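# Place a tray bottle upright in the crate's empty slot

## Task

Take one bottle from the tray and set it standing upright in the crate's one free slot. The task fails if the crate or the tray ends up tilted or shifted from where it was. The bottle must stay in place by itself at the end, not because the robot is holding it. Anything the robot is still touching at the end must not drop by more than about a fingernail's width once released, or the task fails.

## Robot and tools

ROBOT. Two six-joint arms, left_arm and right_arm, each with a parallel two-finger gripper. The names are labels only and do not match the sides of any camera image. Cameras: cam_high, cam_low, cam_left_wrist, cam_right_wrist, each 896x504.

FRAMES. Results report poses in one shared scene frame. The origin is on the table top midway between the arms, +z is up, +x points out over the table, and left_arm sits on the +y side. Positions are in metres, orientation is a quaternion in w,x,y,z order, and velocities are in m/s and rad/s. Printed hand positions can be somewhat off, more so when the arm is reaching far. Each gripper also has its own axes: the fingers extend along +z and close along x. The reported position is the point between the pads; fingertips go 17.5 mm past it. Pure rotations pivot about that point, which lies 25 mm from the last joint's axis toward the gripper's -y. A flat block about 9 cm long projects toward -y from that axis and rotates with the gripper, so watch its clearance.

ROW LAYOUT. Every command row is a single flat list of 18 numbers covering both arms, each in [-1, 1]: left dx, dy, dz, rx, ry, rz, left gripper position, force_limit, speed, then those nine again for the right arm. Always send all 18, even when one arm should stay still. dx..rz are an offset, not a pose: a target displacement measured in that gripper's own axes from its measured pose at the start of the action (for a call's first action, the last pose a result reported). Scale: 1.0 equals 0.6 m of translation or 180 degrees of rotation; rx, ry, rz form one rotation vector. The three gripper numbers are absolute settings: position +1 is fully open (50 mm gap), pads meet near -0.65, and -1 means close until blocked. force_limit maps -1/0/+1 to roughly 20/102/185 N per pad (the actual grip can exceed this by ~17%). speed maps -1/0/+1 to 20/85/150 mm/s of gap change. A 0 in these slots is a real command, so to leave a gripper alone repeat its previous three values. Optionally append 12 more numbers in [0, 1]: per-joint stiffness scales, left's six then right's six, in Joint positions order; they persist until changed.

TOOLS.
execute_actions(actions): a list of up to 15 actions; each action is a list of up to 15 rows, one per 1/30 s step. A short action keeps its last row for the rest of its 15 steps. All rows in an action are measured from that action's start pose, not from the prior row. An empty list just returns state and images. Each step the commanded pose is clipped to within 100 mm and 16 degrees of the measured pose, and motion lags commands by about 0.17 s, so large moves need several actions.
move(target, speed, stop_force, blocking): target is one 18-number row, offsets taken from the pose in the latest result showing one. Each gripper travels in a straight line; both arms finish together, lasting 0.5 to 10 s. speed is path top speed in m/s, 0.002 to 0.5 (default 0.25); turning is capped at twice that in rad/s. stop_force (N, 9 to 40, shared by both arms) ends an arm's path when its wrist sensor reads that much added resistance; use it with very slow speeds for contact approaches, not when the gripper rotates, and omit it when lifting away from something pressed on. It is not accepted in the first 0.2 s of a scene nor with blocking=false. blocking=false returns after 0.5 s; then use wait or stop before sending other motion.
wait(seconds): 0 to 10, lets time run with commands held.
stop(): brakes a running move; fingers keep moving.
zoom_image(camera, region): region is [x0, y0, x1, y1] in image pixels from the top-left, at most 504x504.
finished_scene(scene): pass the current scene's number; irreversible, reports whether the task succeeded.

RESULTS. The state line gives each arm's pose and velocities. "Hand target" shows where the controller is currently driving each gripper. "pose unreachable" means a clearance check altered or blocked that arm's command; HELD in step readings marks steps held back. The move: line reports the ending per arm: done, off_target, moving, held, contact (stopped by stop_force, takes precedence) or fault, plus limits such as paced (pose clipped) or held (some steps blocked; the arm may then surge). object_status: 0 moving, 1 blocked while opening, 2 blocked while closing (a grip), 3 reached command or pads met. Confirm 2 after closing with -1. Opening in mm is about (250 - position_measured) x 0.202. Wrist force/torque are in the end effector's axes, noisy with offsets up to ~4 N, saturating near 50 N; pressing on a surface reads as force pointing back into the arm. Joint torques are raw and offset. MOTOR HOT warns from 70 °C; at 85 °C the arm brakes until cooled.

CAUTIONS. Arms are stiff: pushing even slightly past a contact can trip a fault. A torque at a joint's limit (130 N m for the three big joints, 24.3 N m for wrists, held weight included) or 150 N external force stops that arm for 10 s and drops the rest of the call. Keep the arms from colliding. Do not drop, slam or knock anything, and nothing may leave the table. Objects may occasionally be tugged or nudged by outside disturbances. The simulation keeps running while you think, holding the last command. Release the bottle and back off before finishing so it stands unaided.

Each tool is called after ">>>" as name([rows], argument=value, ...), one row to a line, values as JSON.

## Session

>>> execute_actions(actions=[])

Scene clock: 0.00 s.
left_arm: end_effector_position=(+0.2990, +0.4435, +0.3622) position_measured=3 object_status=3 end_effector_quat_wxyz=(-0.495, +0.753, +0.434, -0.019) end_effector_velocity=(-0.000, +0.000, -0.000) end_effector_angular_velocity=(+0.001, +0.000, +0.001) | right_arm: end_effector_position=(+0.4472, -0.5730, +0.1617) position_measured=3 object_status=3 end_effector_quat_wxyz=(+0.365, +0.037, +0.844, +0.391) end_effector_velocity=(-0.001, +0.000, -0.001) end_effector_angular_velocity=(+0.000, +0.001, +0.001)
Joint positions: left_arm=[-0.613 -1.537  1.592 -0.63  -1.215 -0.264] | right_arm=[ 2.315 -1.702 -2.344 -0.463  2.689 -2.054]
Joint velocities: left_arm=[ 0.001  0.     0.     0.     0.    -0.   ] | right_arm=[-0.    -0.    -0.002  0.    -0.    -0.001]
Joint torques (N m, as the arm reports them, + toward a larger angle): no reading
Wrist force (N, on the end effector, along its own x y z axes, offset not removed): no reading
Wrist torque (N m, same axes, about the end effector's origin, offset not removed): no reading
Hand target (left_arm): +0.299, +0.444, +0.362; -0.495, +0.753, +0.434, -0.019
Hand target (right_arm): +0.447, -0.573, +0.162; +0.365, +0.037, +0.844, +0.391
Joint stiffness scale: left_arm=[1. 1. 1. 1. 1. 1.] | right_arm=[1. 1. 1. 1. 1. 1.]

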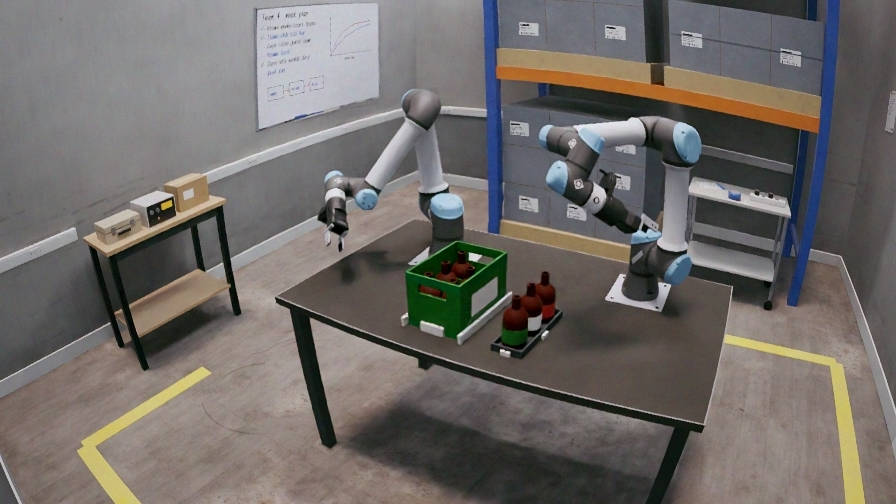

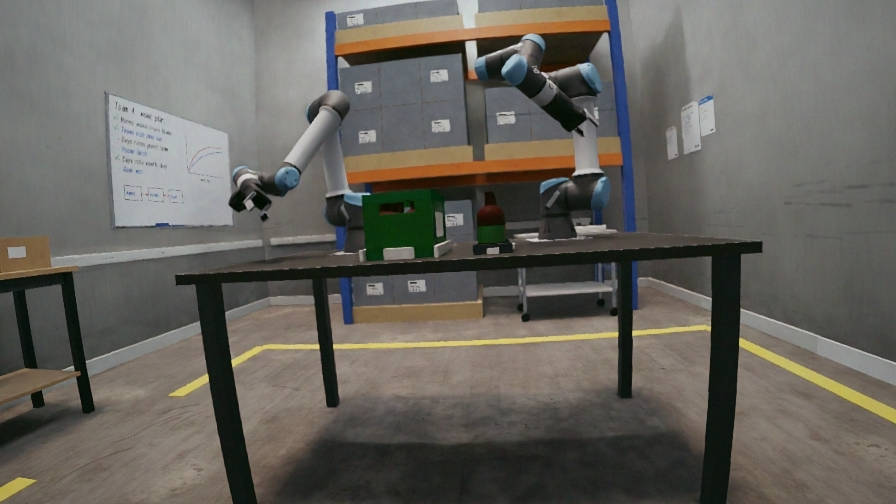

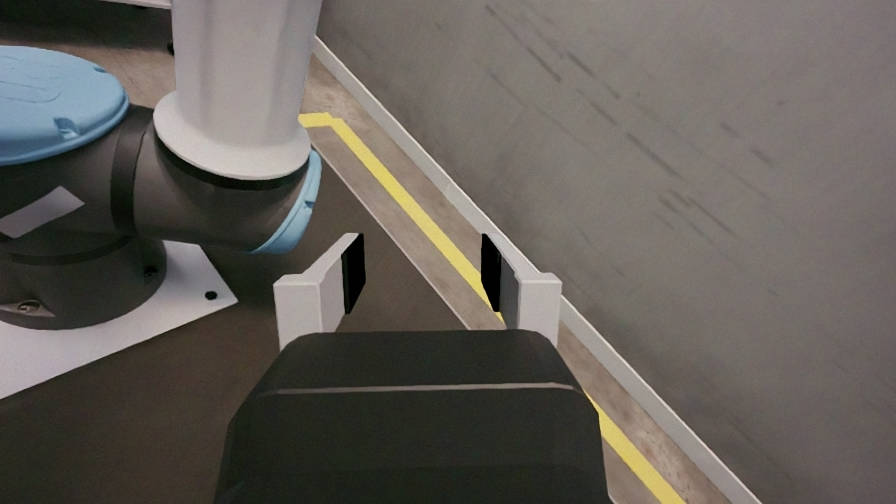

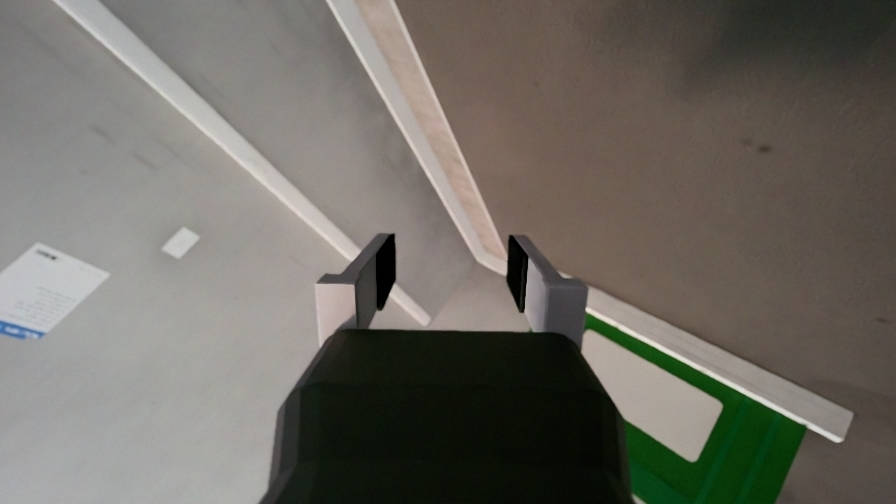

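>>> move(target=[-0.333,0.337,-0.352,-0.015,-0.392,-0.597,1,0,0,0,0,0,0,0,0,1,0,0], speed=0.4)

Scene clock: 6.20 s.
left_arm: end_effector_position=(+0.4000, +0.1281, +0.2365) position_measured=3 object_status=3 end_effector_quat_wxyz=(-0.001, +0.000, +1.000, -0.000) end_effector_velocity=(+0.002, -0.000, +0.000) end_effector_angular_velocity=(+0.002, -0.010, +0.008) | right_arm: end_effector_position=(+0.4472, -0.5730, +0.1617) position_measured=3 object_status=3 end_effector_quat_wxyz=(+0.365, +0.037, +0.844, +0.391) end_effector_velocity=(+0.000, -0.000, +0.000) end_effector_angular_velocity=(-0.002, -0.001, +0.000)
Joint positions: left_arm=[-0.815 -1.628  1.828 -1.769 -1.572 -2.366] | right_arm=[ 2.315 -1.702 -2.344 -0.463  2.689 -2.054]
Joint velocities: left_arm=[-0.003 -0.001  0.001 -0.005  0.008 -0.011] | right_arm=[ 0.     0.     0.001 -0.001 -0.    -0.001]
Joint torques (N m, as the arm reports them, + toward a larger angle): left_arm=[ -0.05 -23.53 -20.59  -3.45   0.7   -0.02] | right_arm=[-0.06 27.49 18.21  3.25  2.29 -0.06]
Wrist force (N, on the end effector, along its own x y z axes, offset not removed): left_arm=[1.2 1.6 0.8] | right_arm=[1.6 0.1 0.5]
Wrist torque (N m, same axes, about the end effector's origin, offset not removed): left_arm=[0.48 -0.03 0.04] | right_arm=[0.22 -0.32 0.14]
Hand target (left_arm): +0.399, +0.128, +0.236; -0.000, +0.000, +1.000, +0.001
Hand target (right_arm): +0.447, -0.573, +0.162; +0.365, +0.037, +0.844, +0.391
Off the commanded pose (left_arm): 0.001 m, 0 deg.
Off the commanded pose (right_arm): 0.000 m, 0 deg.
Joint stiffness scale: left_arm=[1. 1. 1. 1. 1. 1.] | right_arm=[1. 1. 1. 1. 1. 1.]
move: done

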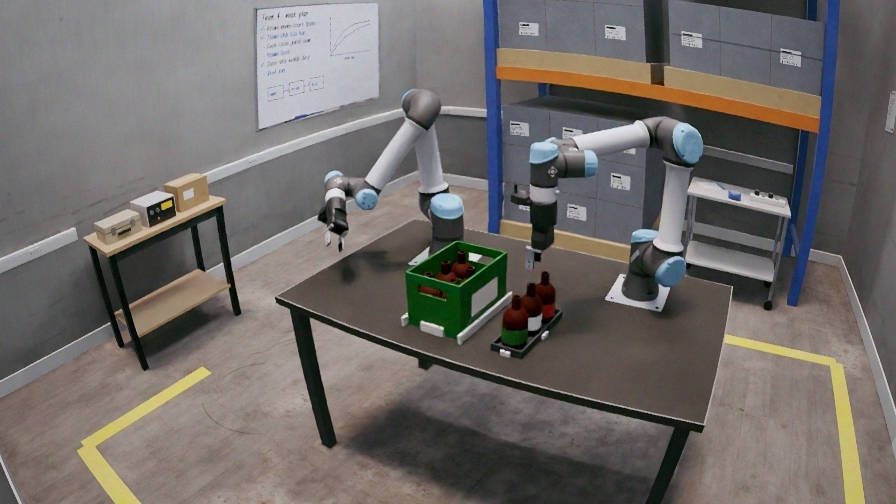

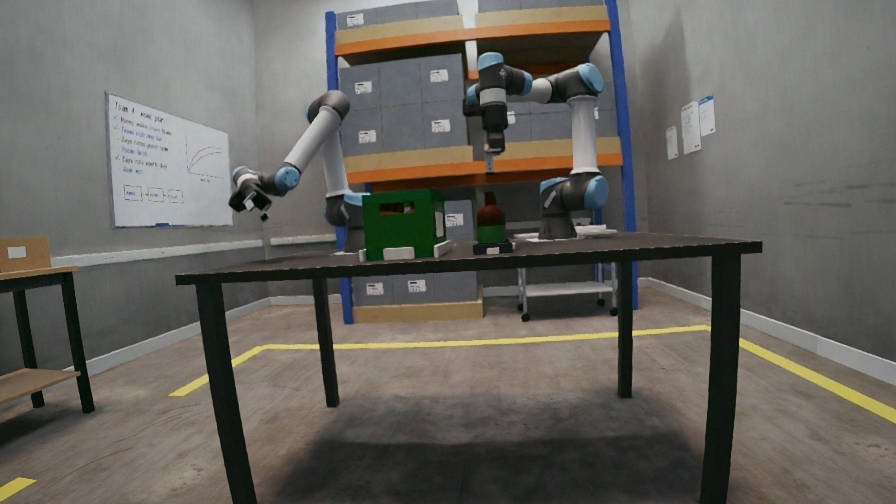

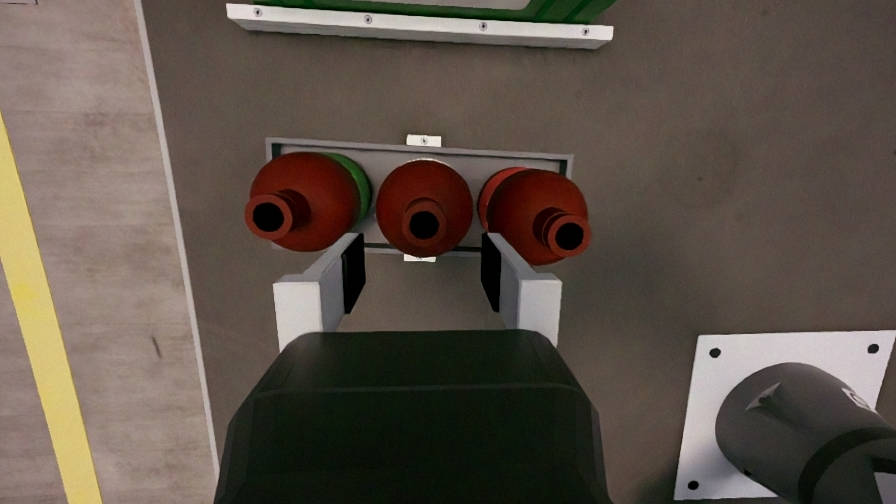

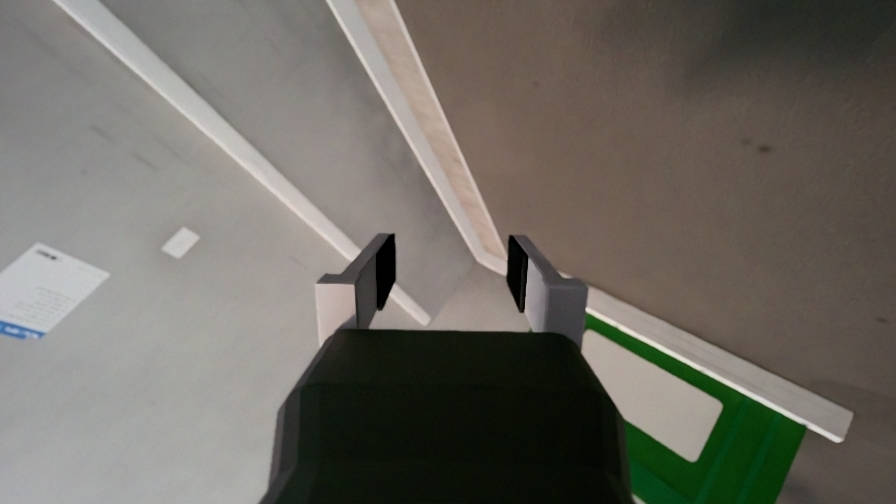

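Empty slot appears to be rear, +y row (~0.305, -0.07).

>>> move(target=[0.002,-0.004,0.152,0,0,0,1,0,0,0,0,0,0,0,0,1,0,0], speed=0.1)

>>> move(target=[0,0,0,0,0,0,-1,-0.3,-0.7,0,0,0,0,0,0,1,0,0])

>>> move(target=[0,0,-0.33,0,0,0,-1,-0.3,-0.7,0,0,0,0,0,0,1,0,0], speed=0.2)

>>> move(target=[0.155,-0.325,0,0,0,0,-1,-0.3,-0.7,0,0,0,0,0,0,1,0,0], speed=0.2)

Scene clock: 12.53 s.
left_arm: end_effector_position=(+0.4001, +0.1259, +0.1475) position_measured=3 object_status=3 end_effector_quat_wxyz=(+0.001, -0.000, +1.000, -0.001) end_effector_velocity=(+0.001, -0.002, +0.001) end_effector_angular_velocity=(-0.005, -0.004, +0.000) | right_arm: end_effector_position=(+0.4472, -0.5730, +0.1617) position_measured=3 object_status=3 end_effector_quat_wxyz=(+0.365, +0.037, +0.844, +0.391) end_effector_velocity=(-0.000, +0.000, -0.000) end_effector_angular_velocity=(-0.000, +0.000, +0.000)
Joint positions: left_arm=[-0.819 -1.558  1.999 -2.015 -1.571 -2.371] | right_arm=[ 2.315 -1.702 -2.344 -0.463  2.689 -2.054]
Joint velocities: left_arm=[ 0.     0.    -0.    -0.007 -0.001  0.   ] | right_arm=[ 0.     0.    -0.001 -0.    -0.    -0.001]
Joint torques (N m, as the arm reports them, + toward a larger angle): left_arm=[ -1.26 -21.63 -18.95  -3.75  -0.29  -0.28] | right_arm=[ 0.68 26.8  18.47  3.2   2.26  0.02]
Wrist force (N, on the end effector, along its own x y z axes, offset not removed): left_arm=[0.3 2.0 0.0] | right_arm=[0.0 0.1 -0.4]
Wrist torque (N m, same axes, about the end effector's origin, offset not removed): left_arm=[0.38 0.00 0.00] | right_arm=[0.20 -0.03 0.20]
Hand target (left_arm): +0.399, +0.126, +0.145; -0.001, +0.000, +1.000, -0.000
Hand target (right_arm): +0.447, -0.573, +0.162; +0.365, +0.037, +0.844, +0.391
Off the commanded pose (left_arm): 0.003 m, 0 deg.
Off the commanded pose (right_arm): 0.000 m, 0 deg.
Joint stiffness scale: left_arm=[1. 1. 1. 1. 1. 1.] | right_arm=[1. 1. 1. 1. 1. 1.]
move: done

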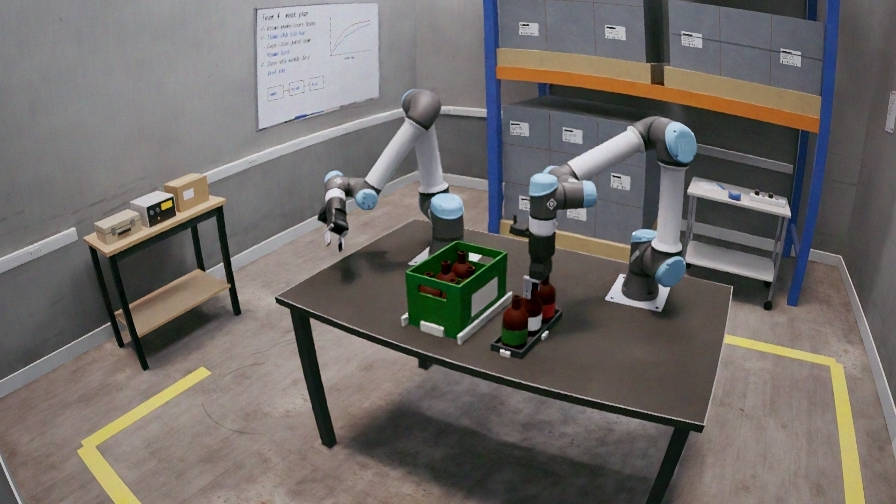

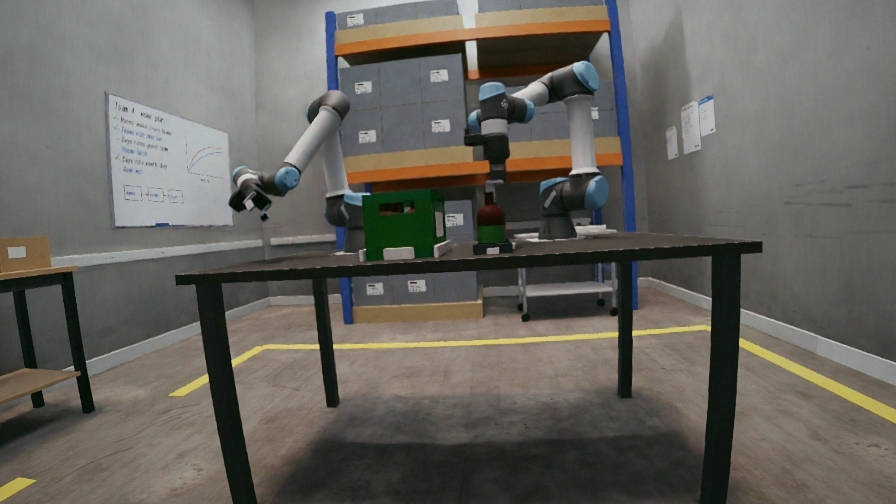

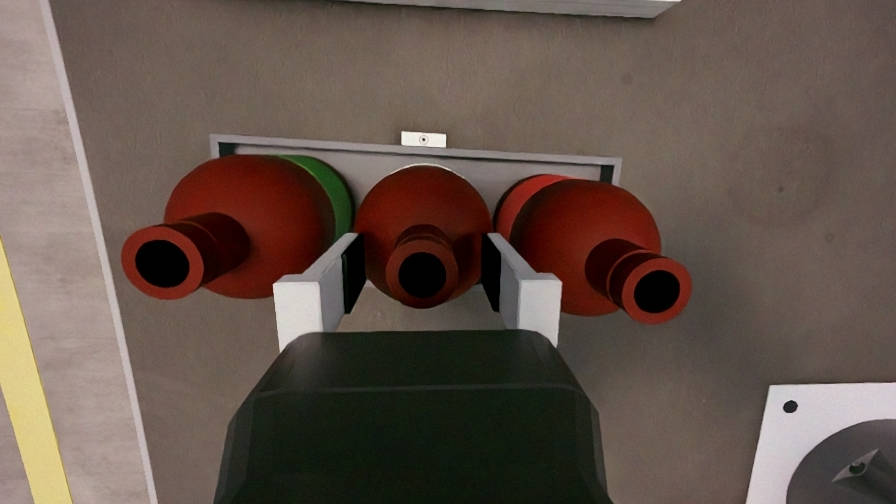

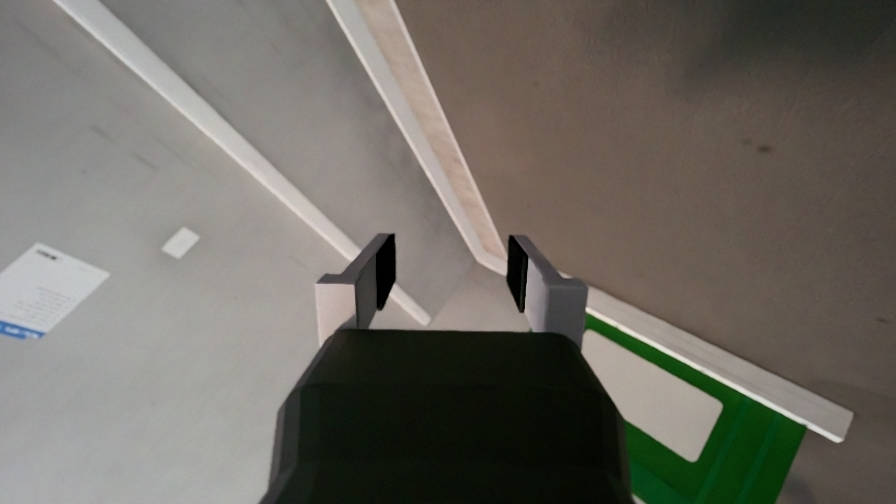

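Scene clock: 13.40 s.
left_arm: end_effector_position=(+0.4002, +0.1258, +0.1476) position_measured=128 object_status=2 end_effector_quat_wxyz=(+0.001, -0.000, +1.000, -0.001) end_effector_velocity=(+0.000, +0.000, +0.000) end_effector_angular_velocity=(+0.000, -0.001, -0.000) | right_arm: end_effector_position=(+0.4472, -0.5730, +0.1617) position_measured=3 object_status=3 end_effector_quat_wxyz=(+0.365, +0.037, +0.844, +0.391) end_effector_velocity=(+0.000, -0.000, +0.000) end_effector_angular_velocity=(-0.001, -0.001, +0.000)
Joint positions: left_arm=[-0.819 -1.558  1.999 -2.015 -1.571 -2.371] | right_arm=[ 2.315 -1.702 -2.344 -0.463  2.689 -2.054]
Joint velocities: left_arm=[ 0.    -0.     0.    -0.     0.001  0.001] | right_arm=[-0.    -0.     0.001  0.     0.    -0.001]
Joint torques (N m, as the arm reports them, + toward a larger angle): left_arm=[  0.88 -22.94 -21.8   -3.07  -0.13   0.09] | right_arm=[-0.13 27.19 18.13  3.23  2.13  0.01]
Wrist force (N, on the end effector, along its own x y z axes, offset not removed): left_arm=[0.8 2.3 0.9] | right_arm=[-0.4 -0.8 0.2]
Wrist torque (N m, same axes, about the end effector's origin, offset not removed): left_arm=[0.54 0.23 0.05] | right_arm=[0.04 0.00 0.18]
Hand target (left_arm): +0.400, +0.126, +0.148; +0.001, -0.000, +1.000, -0.001
Hand target (right_arm): +0.447, -0.573, +0.162; +0.365, +0.037, +0.844, +0.391
Off the commanded pose (left_arm): 0.000 m, 0 deg.
Off the commanded pose (right_arm): 0.000 m, 0 deg.
Joint stiffness scale: left_arm=[1. 1. 1. 1. 1. 1.] | right_arm=[1. 1. 1. 1. 1. 1.]
move: done

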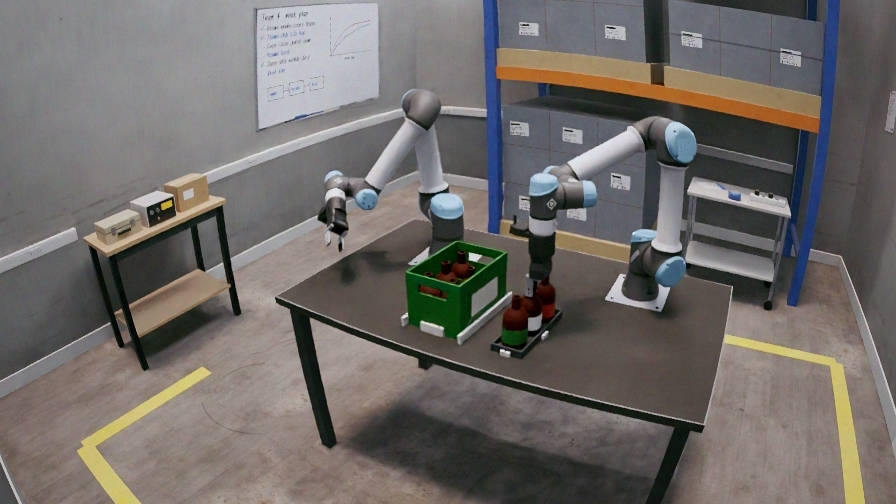

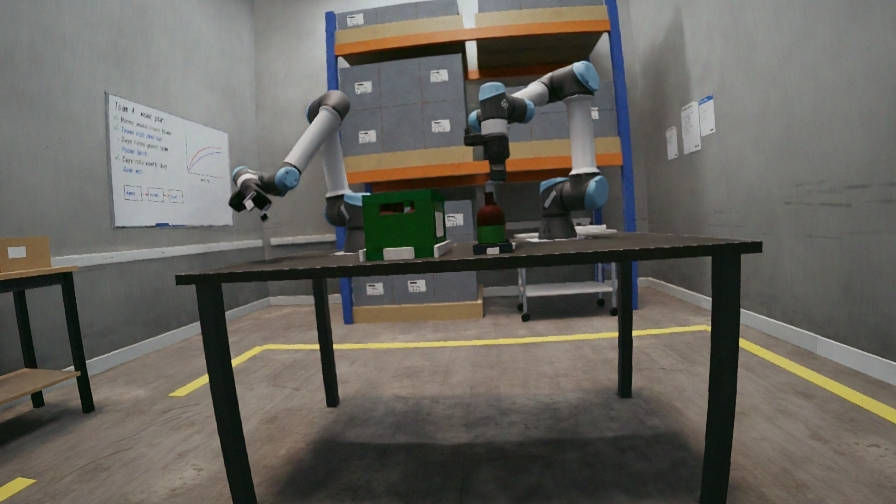

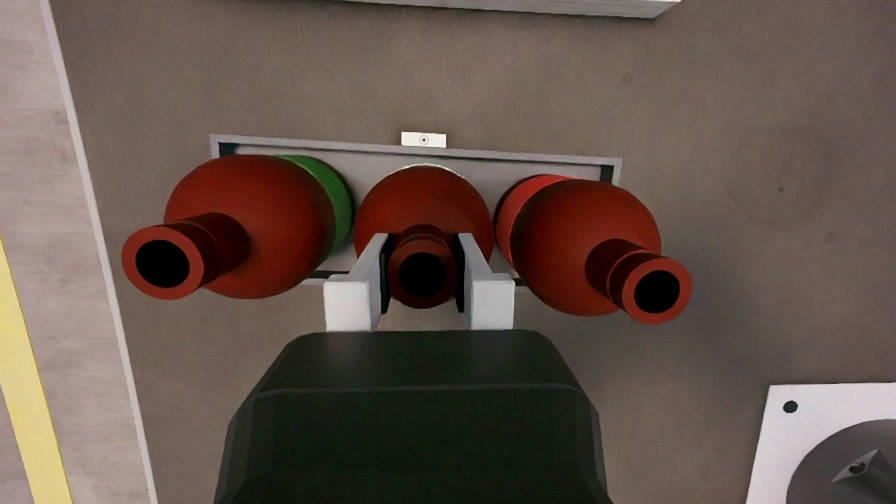

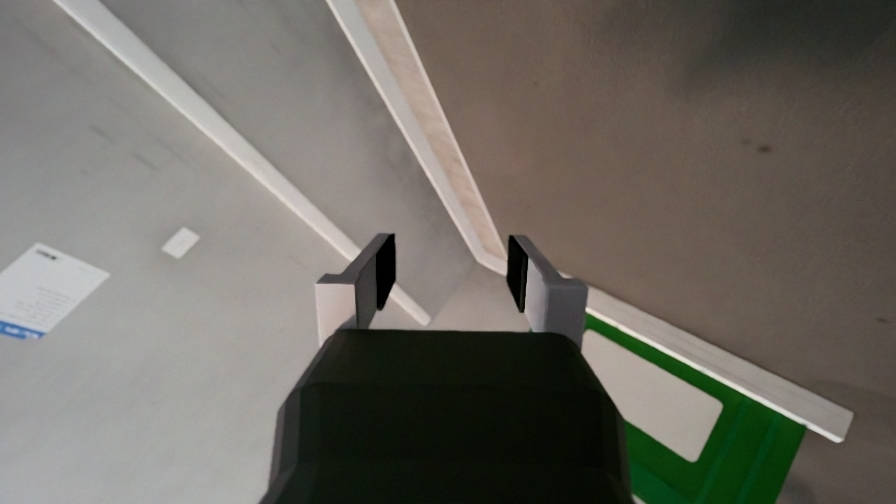

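Scene clock: 15.07 s.
left_arm: end_effector_position=(+0.3991, +0.1269, +0.3443) position_measured=128 object_status=2 end_effector_quat_wxyz=(+0.000, -0.000, +1.000, -0.001) end_effector_velocity=(-0.001, +0.000, +0.002) end_effector_angular_velocity=(+0.000, +0.000, -0.001) | right_arm: end_effector_position=(+0.4472, -0.5730, +0.1617) position_measured=3 object_status=3 end_effector_quat_wxyz=(+0.365, +0.037, +0.844, +0.391) end_effector_velocity=(-0.001, +0.000, -0.001) end_effector_angular_velocity=(+0.001, +0.002, -0.000)
Joint positions: left_arm=[-0.819 -1.646  1.569 -1.495 -1.571 -2.371] | right_arm=[ 2.315 -1.702 -2.344 -0.463  2.689 -2.054]
Joint velocities: left_arm=[-0.001 -0.001 -0.004  0.006 -0.     0.001] | right_arm=[ 0.    -0.    -0.001 -0.    -0.001  0.001]
Joint torques (N m, as the arm reports them, + toward a larger angle): left_arm=[  0.43 -21.24 -28.12  -2.49  -0.12  -0.33] | right_arm=[-0.21 26.97 18.15  3.23  2.27 -0.15]
Wrist force (N, on the end effector, along its own x y z axes, offset not removed): left_arm=[-0.7 2.3 3.1] | right_arm=[0.5 -0.3 0.2]
Wrist torque (N m, same axes, about the end effector's origin, offset not removed): left_arm=[0.50 0.25 0.08] | right_arm=[0.09 -0.07 0.16]
Hand target (left_arm): +0.400, +0.126, +0.346; +0.001, -0.000, +1.000, -0.001
Hand target (right_arm): +0.447, -0.573, +0.162; +0.365, +0.037, +0.844, +0.391
Off the commanded pose (left_arm): 0.002 m, 0 deg.
Off the commanded pose (right_arm): 0.000 m, 0 deg.
Joint stiffness scale: left_arm=[1. 1. 1. 1. 1. 1.] | right_arm=[1. 1. 1. 1. 1. 1.]
move: done

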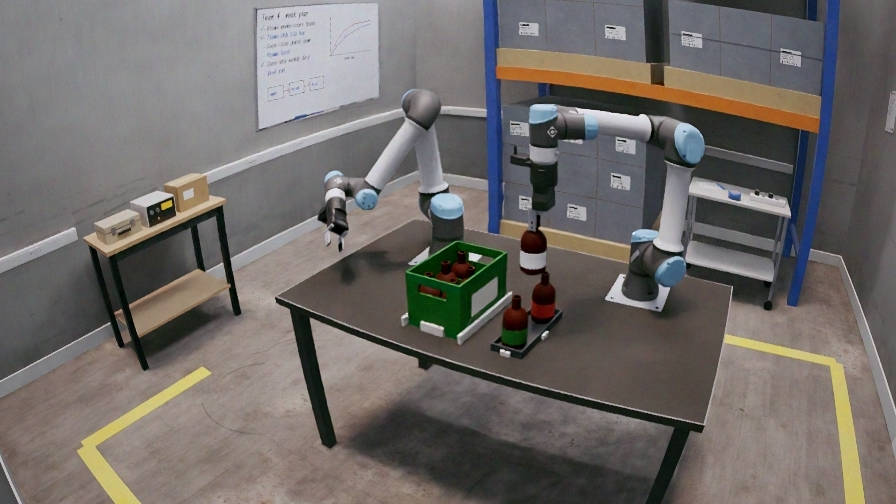

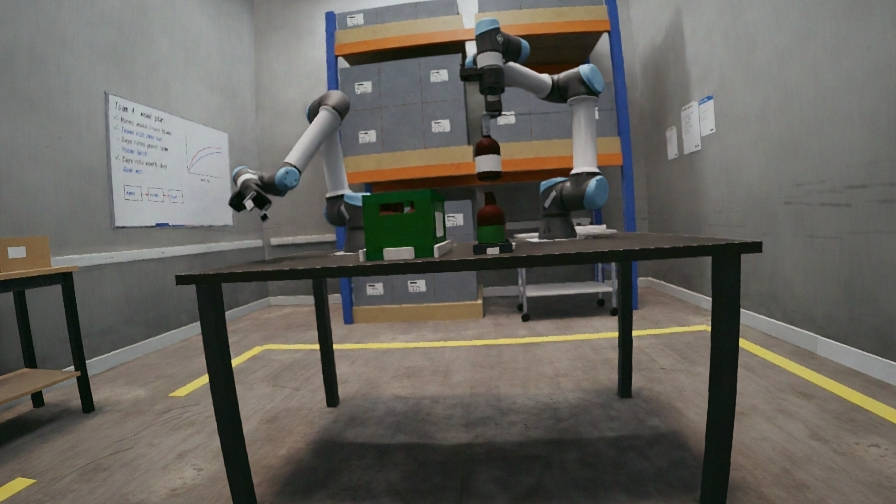

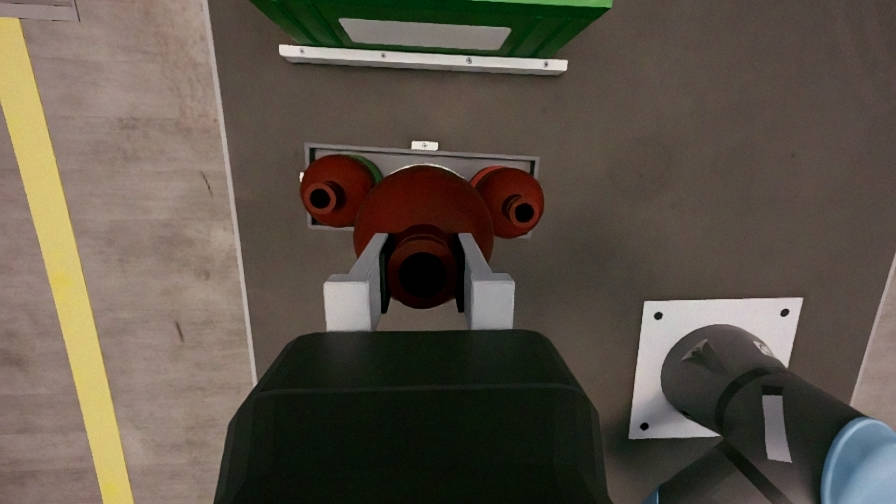

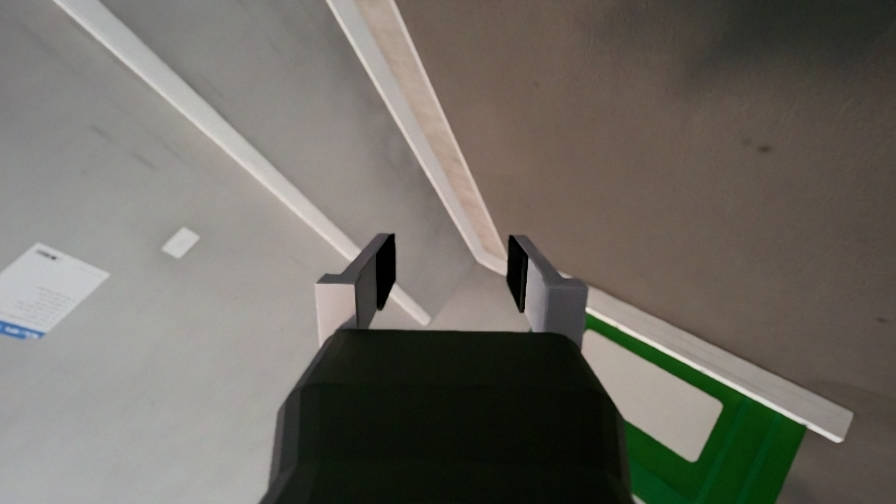

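Scene clock: 16.70 s.
left_arm: end_effector_position=(+0.3059, -0.0668, +0.3435) position_measured=128 object_status=2 end_effector_quat_wxyz=(-0.000, -0.000, +1.000, -0.000) end_effector_velocity=(+0.001, -0.001, +0.001) end_effector_angular_velocity=(+0.001, -0.001, +0.007) | right_arm: end_effector_position=(+0.4472, -0.5730, +0.1617) position_measured=3 object_status=3 end_effector_quat_wxyz=(+0.365, +0.037, +0.844, +0.391) end_effector_velocity=(+0.000, -0.000, +0.000) end_effector_angular_velocity=(-0.002, -0.001, +0.001)
Joint positions: left_arm=[-1.198 -1.501  1.425 -1.496 -1.571 -2.75 ] | right_arm=[ 2.315 -1.702 -2.344 -0.463  2.689 -2.054]
Joint velocities: left_arm=[-0.     0.002 -0.005  0.003  0.001 -0.007] | right_arm=[ 0.     0.001  0.    -0.    -0.    -0.002]
Joint torques (N m, as the arm reports them, + toward a larger angle): left_arm=[ -0.46 -28.2  -27.3   -2.94   0.03  -0.01] | right_arm=[ 0.45 26.84 18.29  3.06  2.27 -0.11]
Wrist force (N, on the end effector, along its own x y z axes, offset not removed): left_arm=[-0.7 2.5 4.0] | right_arm=[0.8 0.6 -1.1]
Wrist torque (N m, same axes, about the end effector's origin, offset not removed): left_arm=[0.46 0.37 0.11] | right_arm=[0.26 -0.17 0.19]
Hand target (left_arm): +0.306, -0.068, +0.344; +0.001, -0.000, +1.000, -0.000
Hand target (right_arm): +0.447, -0.573, +0.162; +0.365, +0.037, +0.844, +0.391
Off the commanded pose (left_arm): 0.002 m, 0 deg.
Off the commanded pose (right_arm): 0.000 m, 0 deg.
Joint stiffness scale: left_arm=[1. 1. 1. 1. 1. 1.] | right_arm=[1. 1. 1. 1. 1. 1.]
move: done

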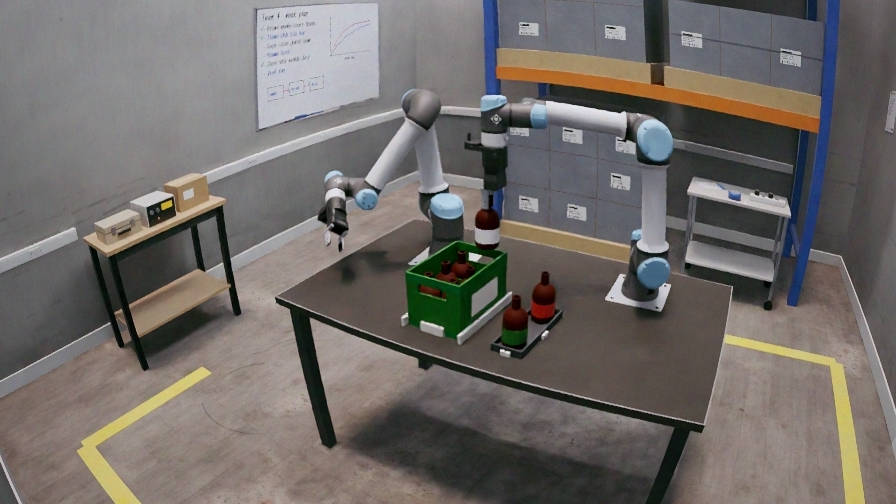

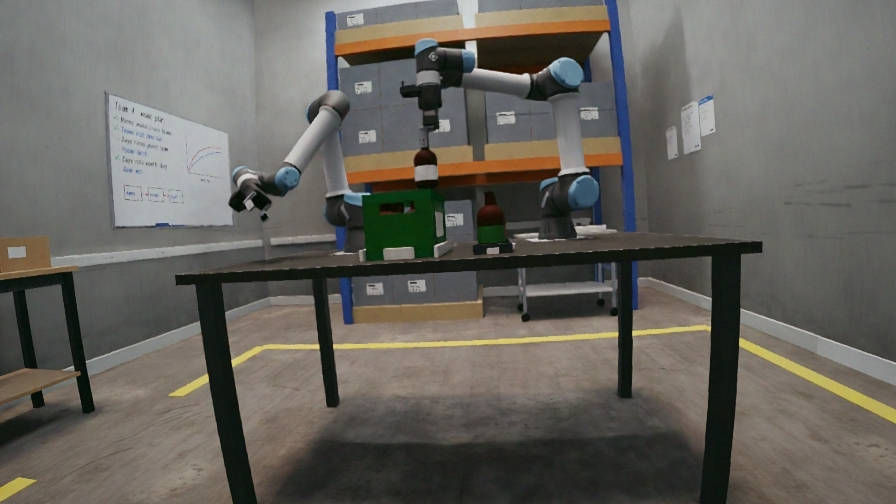

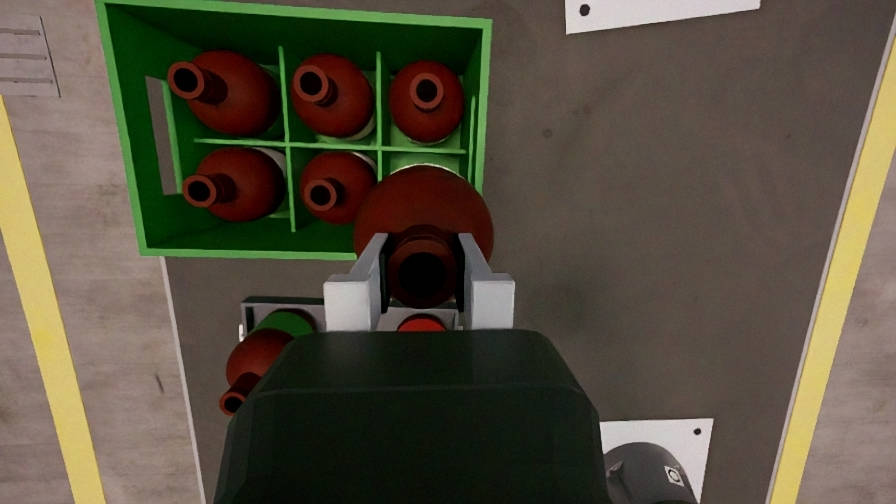

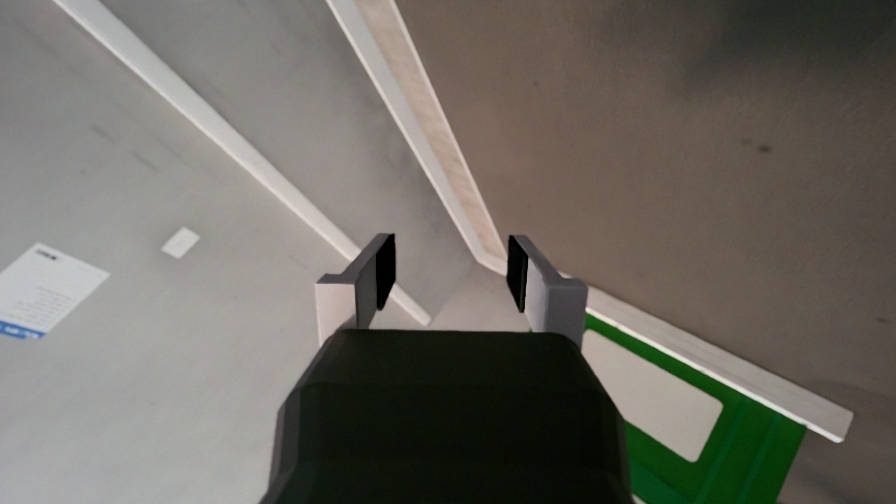

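>>> move(target=[-0.004,-0.006,0.335,0,0,0,-1,-0.3,-0.7,0,0,0,0,0,0,1,0,0], speed=0.045, stop_force=10)

Scene clock: 24.47 s.
left_arm: end_effector_position=(+0.3088, -0.0731, +0.1505) position_measured=128 object_status=2 end_effector_quat_wxyz=(+0.002, +0.000, +1.000, -0.005) end_effector_velocity=(-0.002, +0.004, +0.000) end_effector_angular_velocity=(+0.010, +0.004, -0.000) | right_arm: end_effector_position=(+0.4472, -0.5730, +0.1617) position_measured=3 object_status=3 end_effector_quat_wxyz=(+0.365, +0.037, +0.844, +0.391) end_effector_velocity=(+0.000, -0.000, +0.000) end_effector_angular_velocity=(-0.001, -0.001, +0.000)
Joint positions: left_arm=[-1.197 -1.412  1.834 -2.003 -1.571 -2.748] | right_arm=[ 2.315 -1.702 -2.344 -0.463  2.689 -2.054]
Joint velocities: left_arm=[ 0.    -0.003 -0.     0.015 -0.     0.   ] | right_arm=[-0.    -0.     0.001  0.     0.    -0.   ]
Joint torques (N m, as the arm reports them, + toward a larger angle): left_arm=[  1.43 -27.53 -22.67  -2.63   0.13  -0.28] | right_arm=[ 0.54 26.9  18.88  3.1   2.29 -0.04]
Wrist force (N, on the end effector, along its own x y z axes, offset not removed): left_arm=[-0.2 3.0 -7.3] | right_arm=[0.6 -0.5 0.6]
Wrist torque (N m, same axes, about the end effector's origin, offset not removed): left_arm=[0.25 0.50 0.11] | right_arm=[0.07 -0.18 0.17]
Hand target (left_arm): +0.309, -0.073, +0.151; +0.002, +0.000, +1.000, -0.004
Hand target (right_arm): +0.447, -0.573, +0.162; +0.365, +0.037, +0.844, +0.391
Off the commanded pose (left_arm): 0.008 m, 1 deg.
Off the commanded pose (right_arm): 0.000 m, 0 deg.
Joint stiffness scale: left_arm=[1. 1. 1. 1. 1. 1.] | right_arm=[1. 1. 1. 1. 1. 1.]
move: contact (left_arm)

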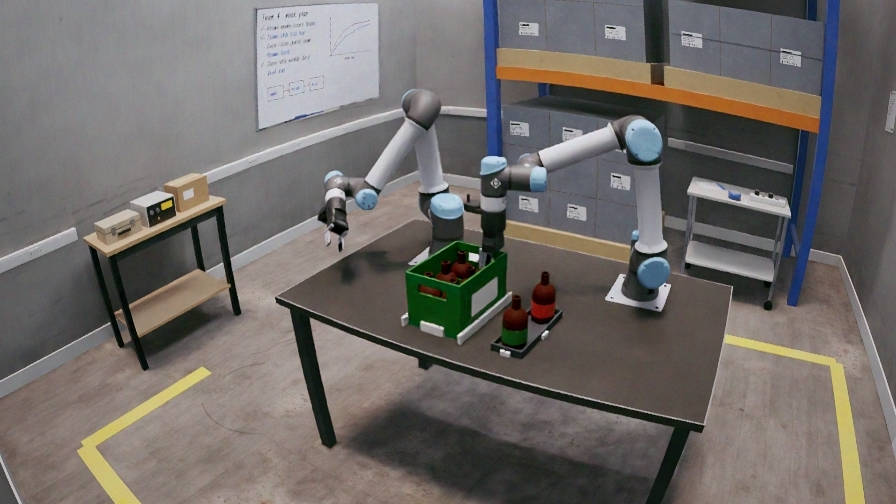

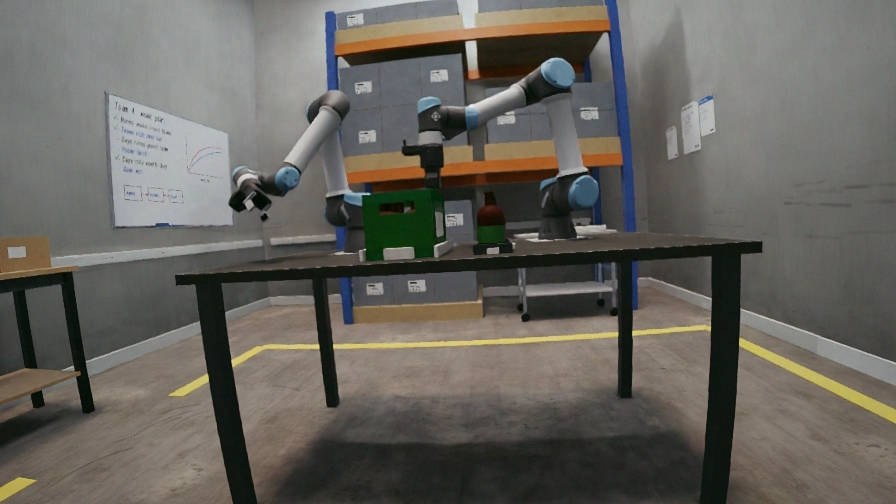

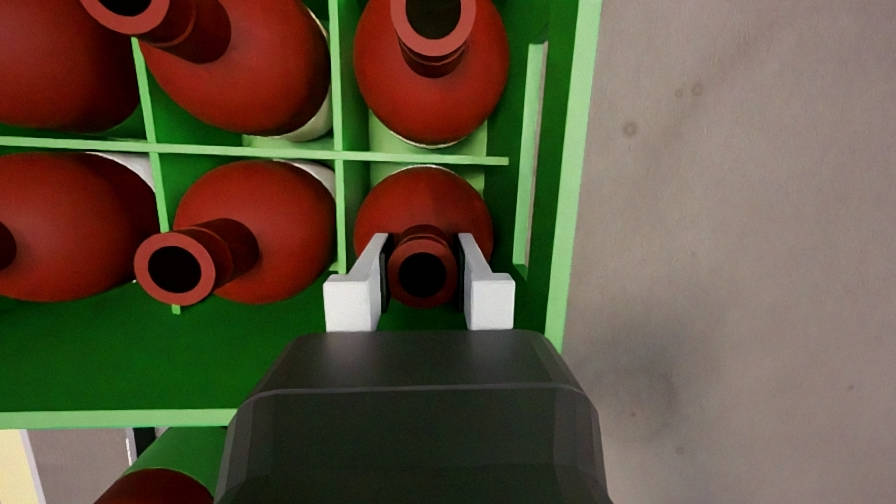

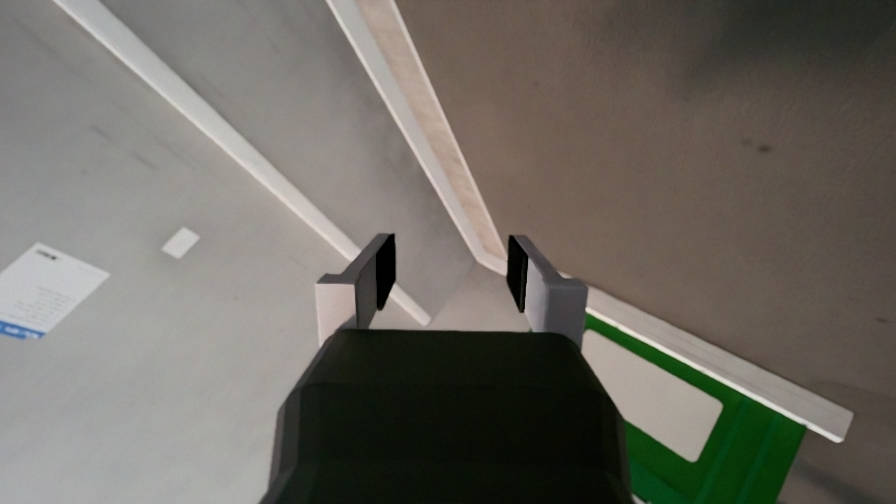

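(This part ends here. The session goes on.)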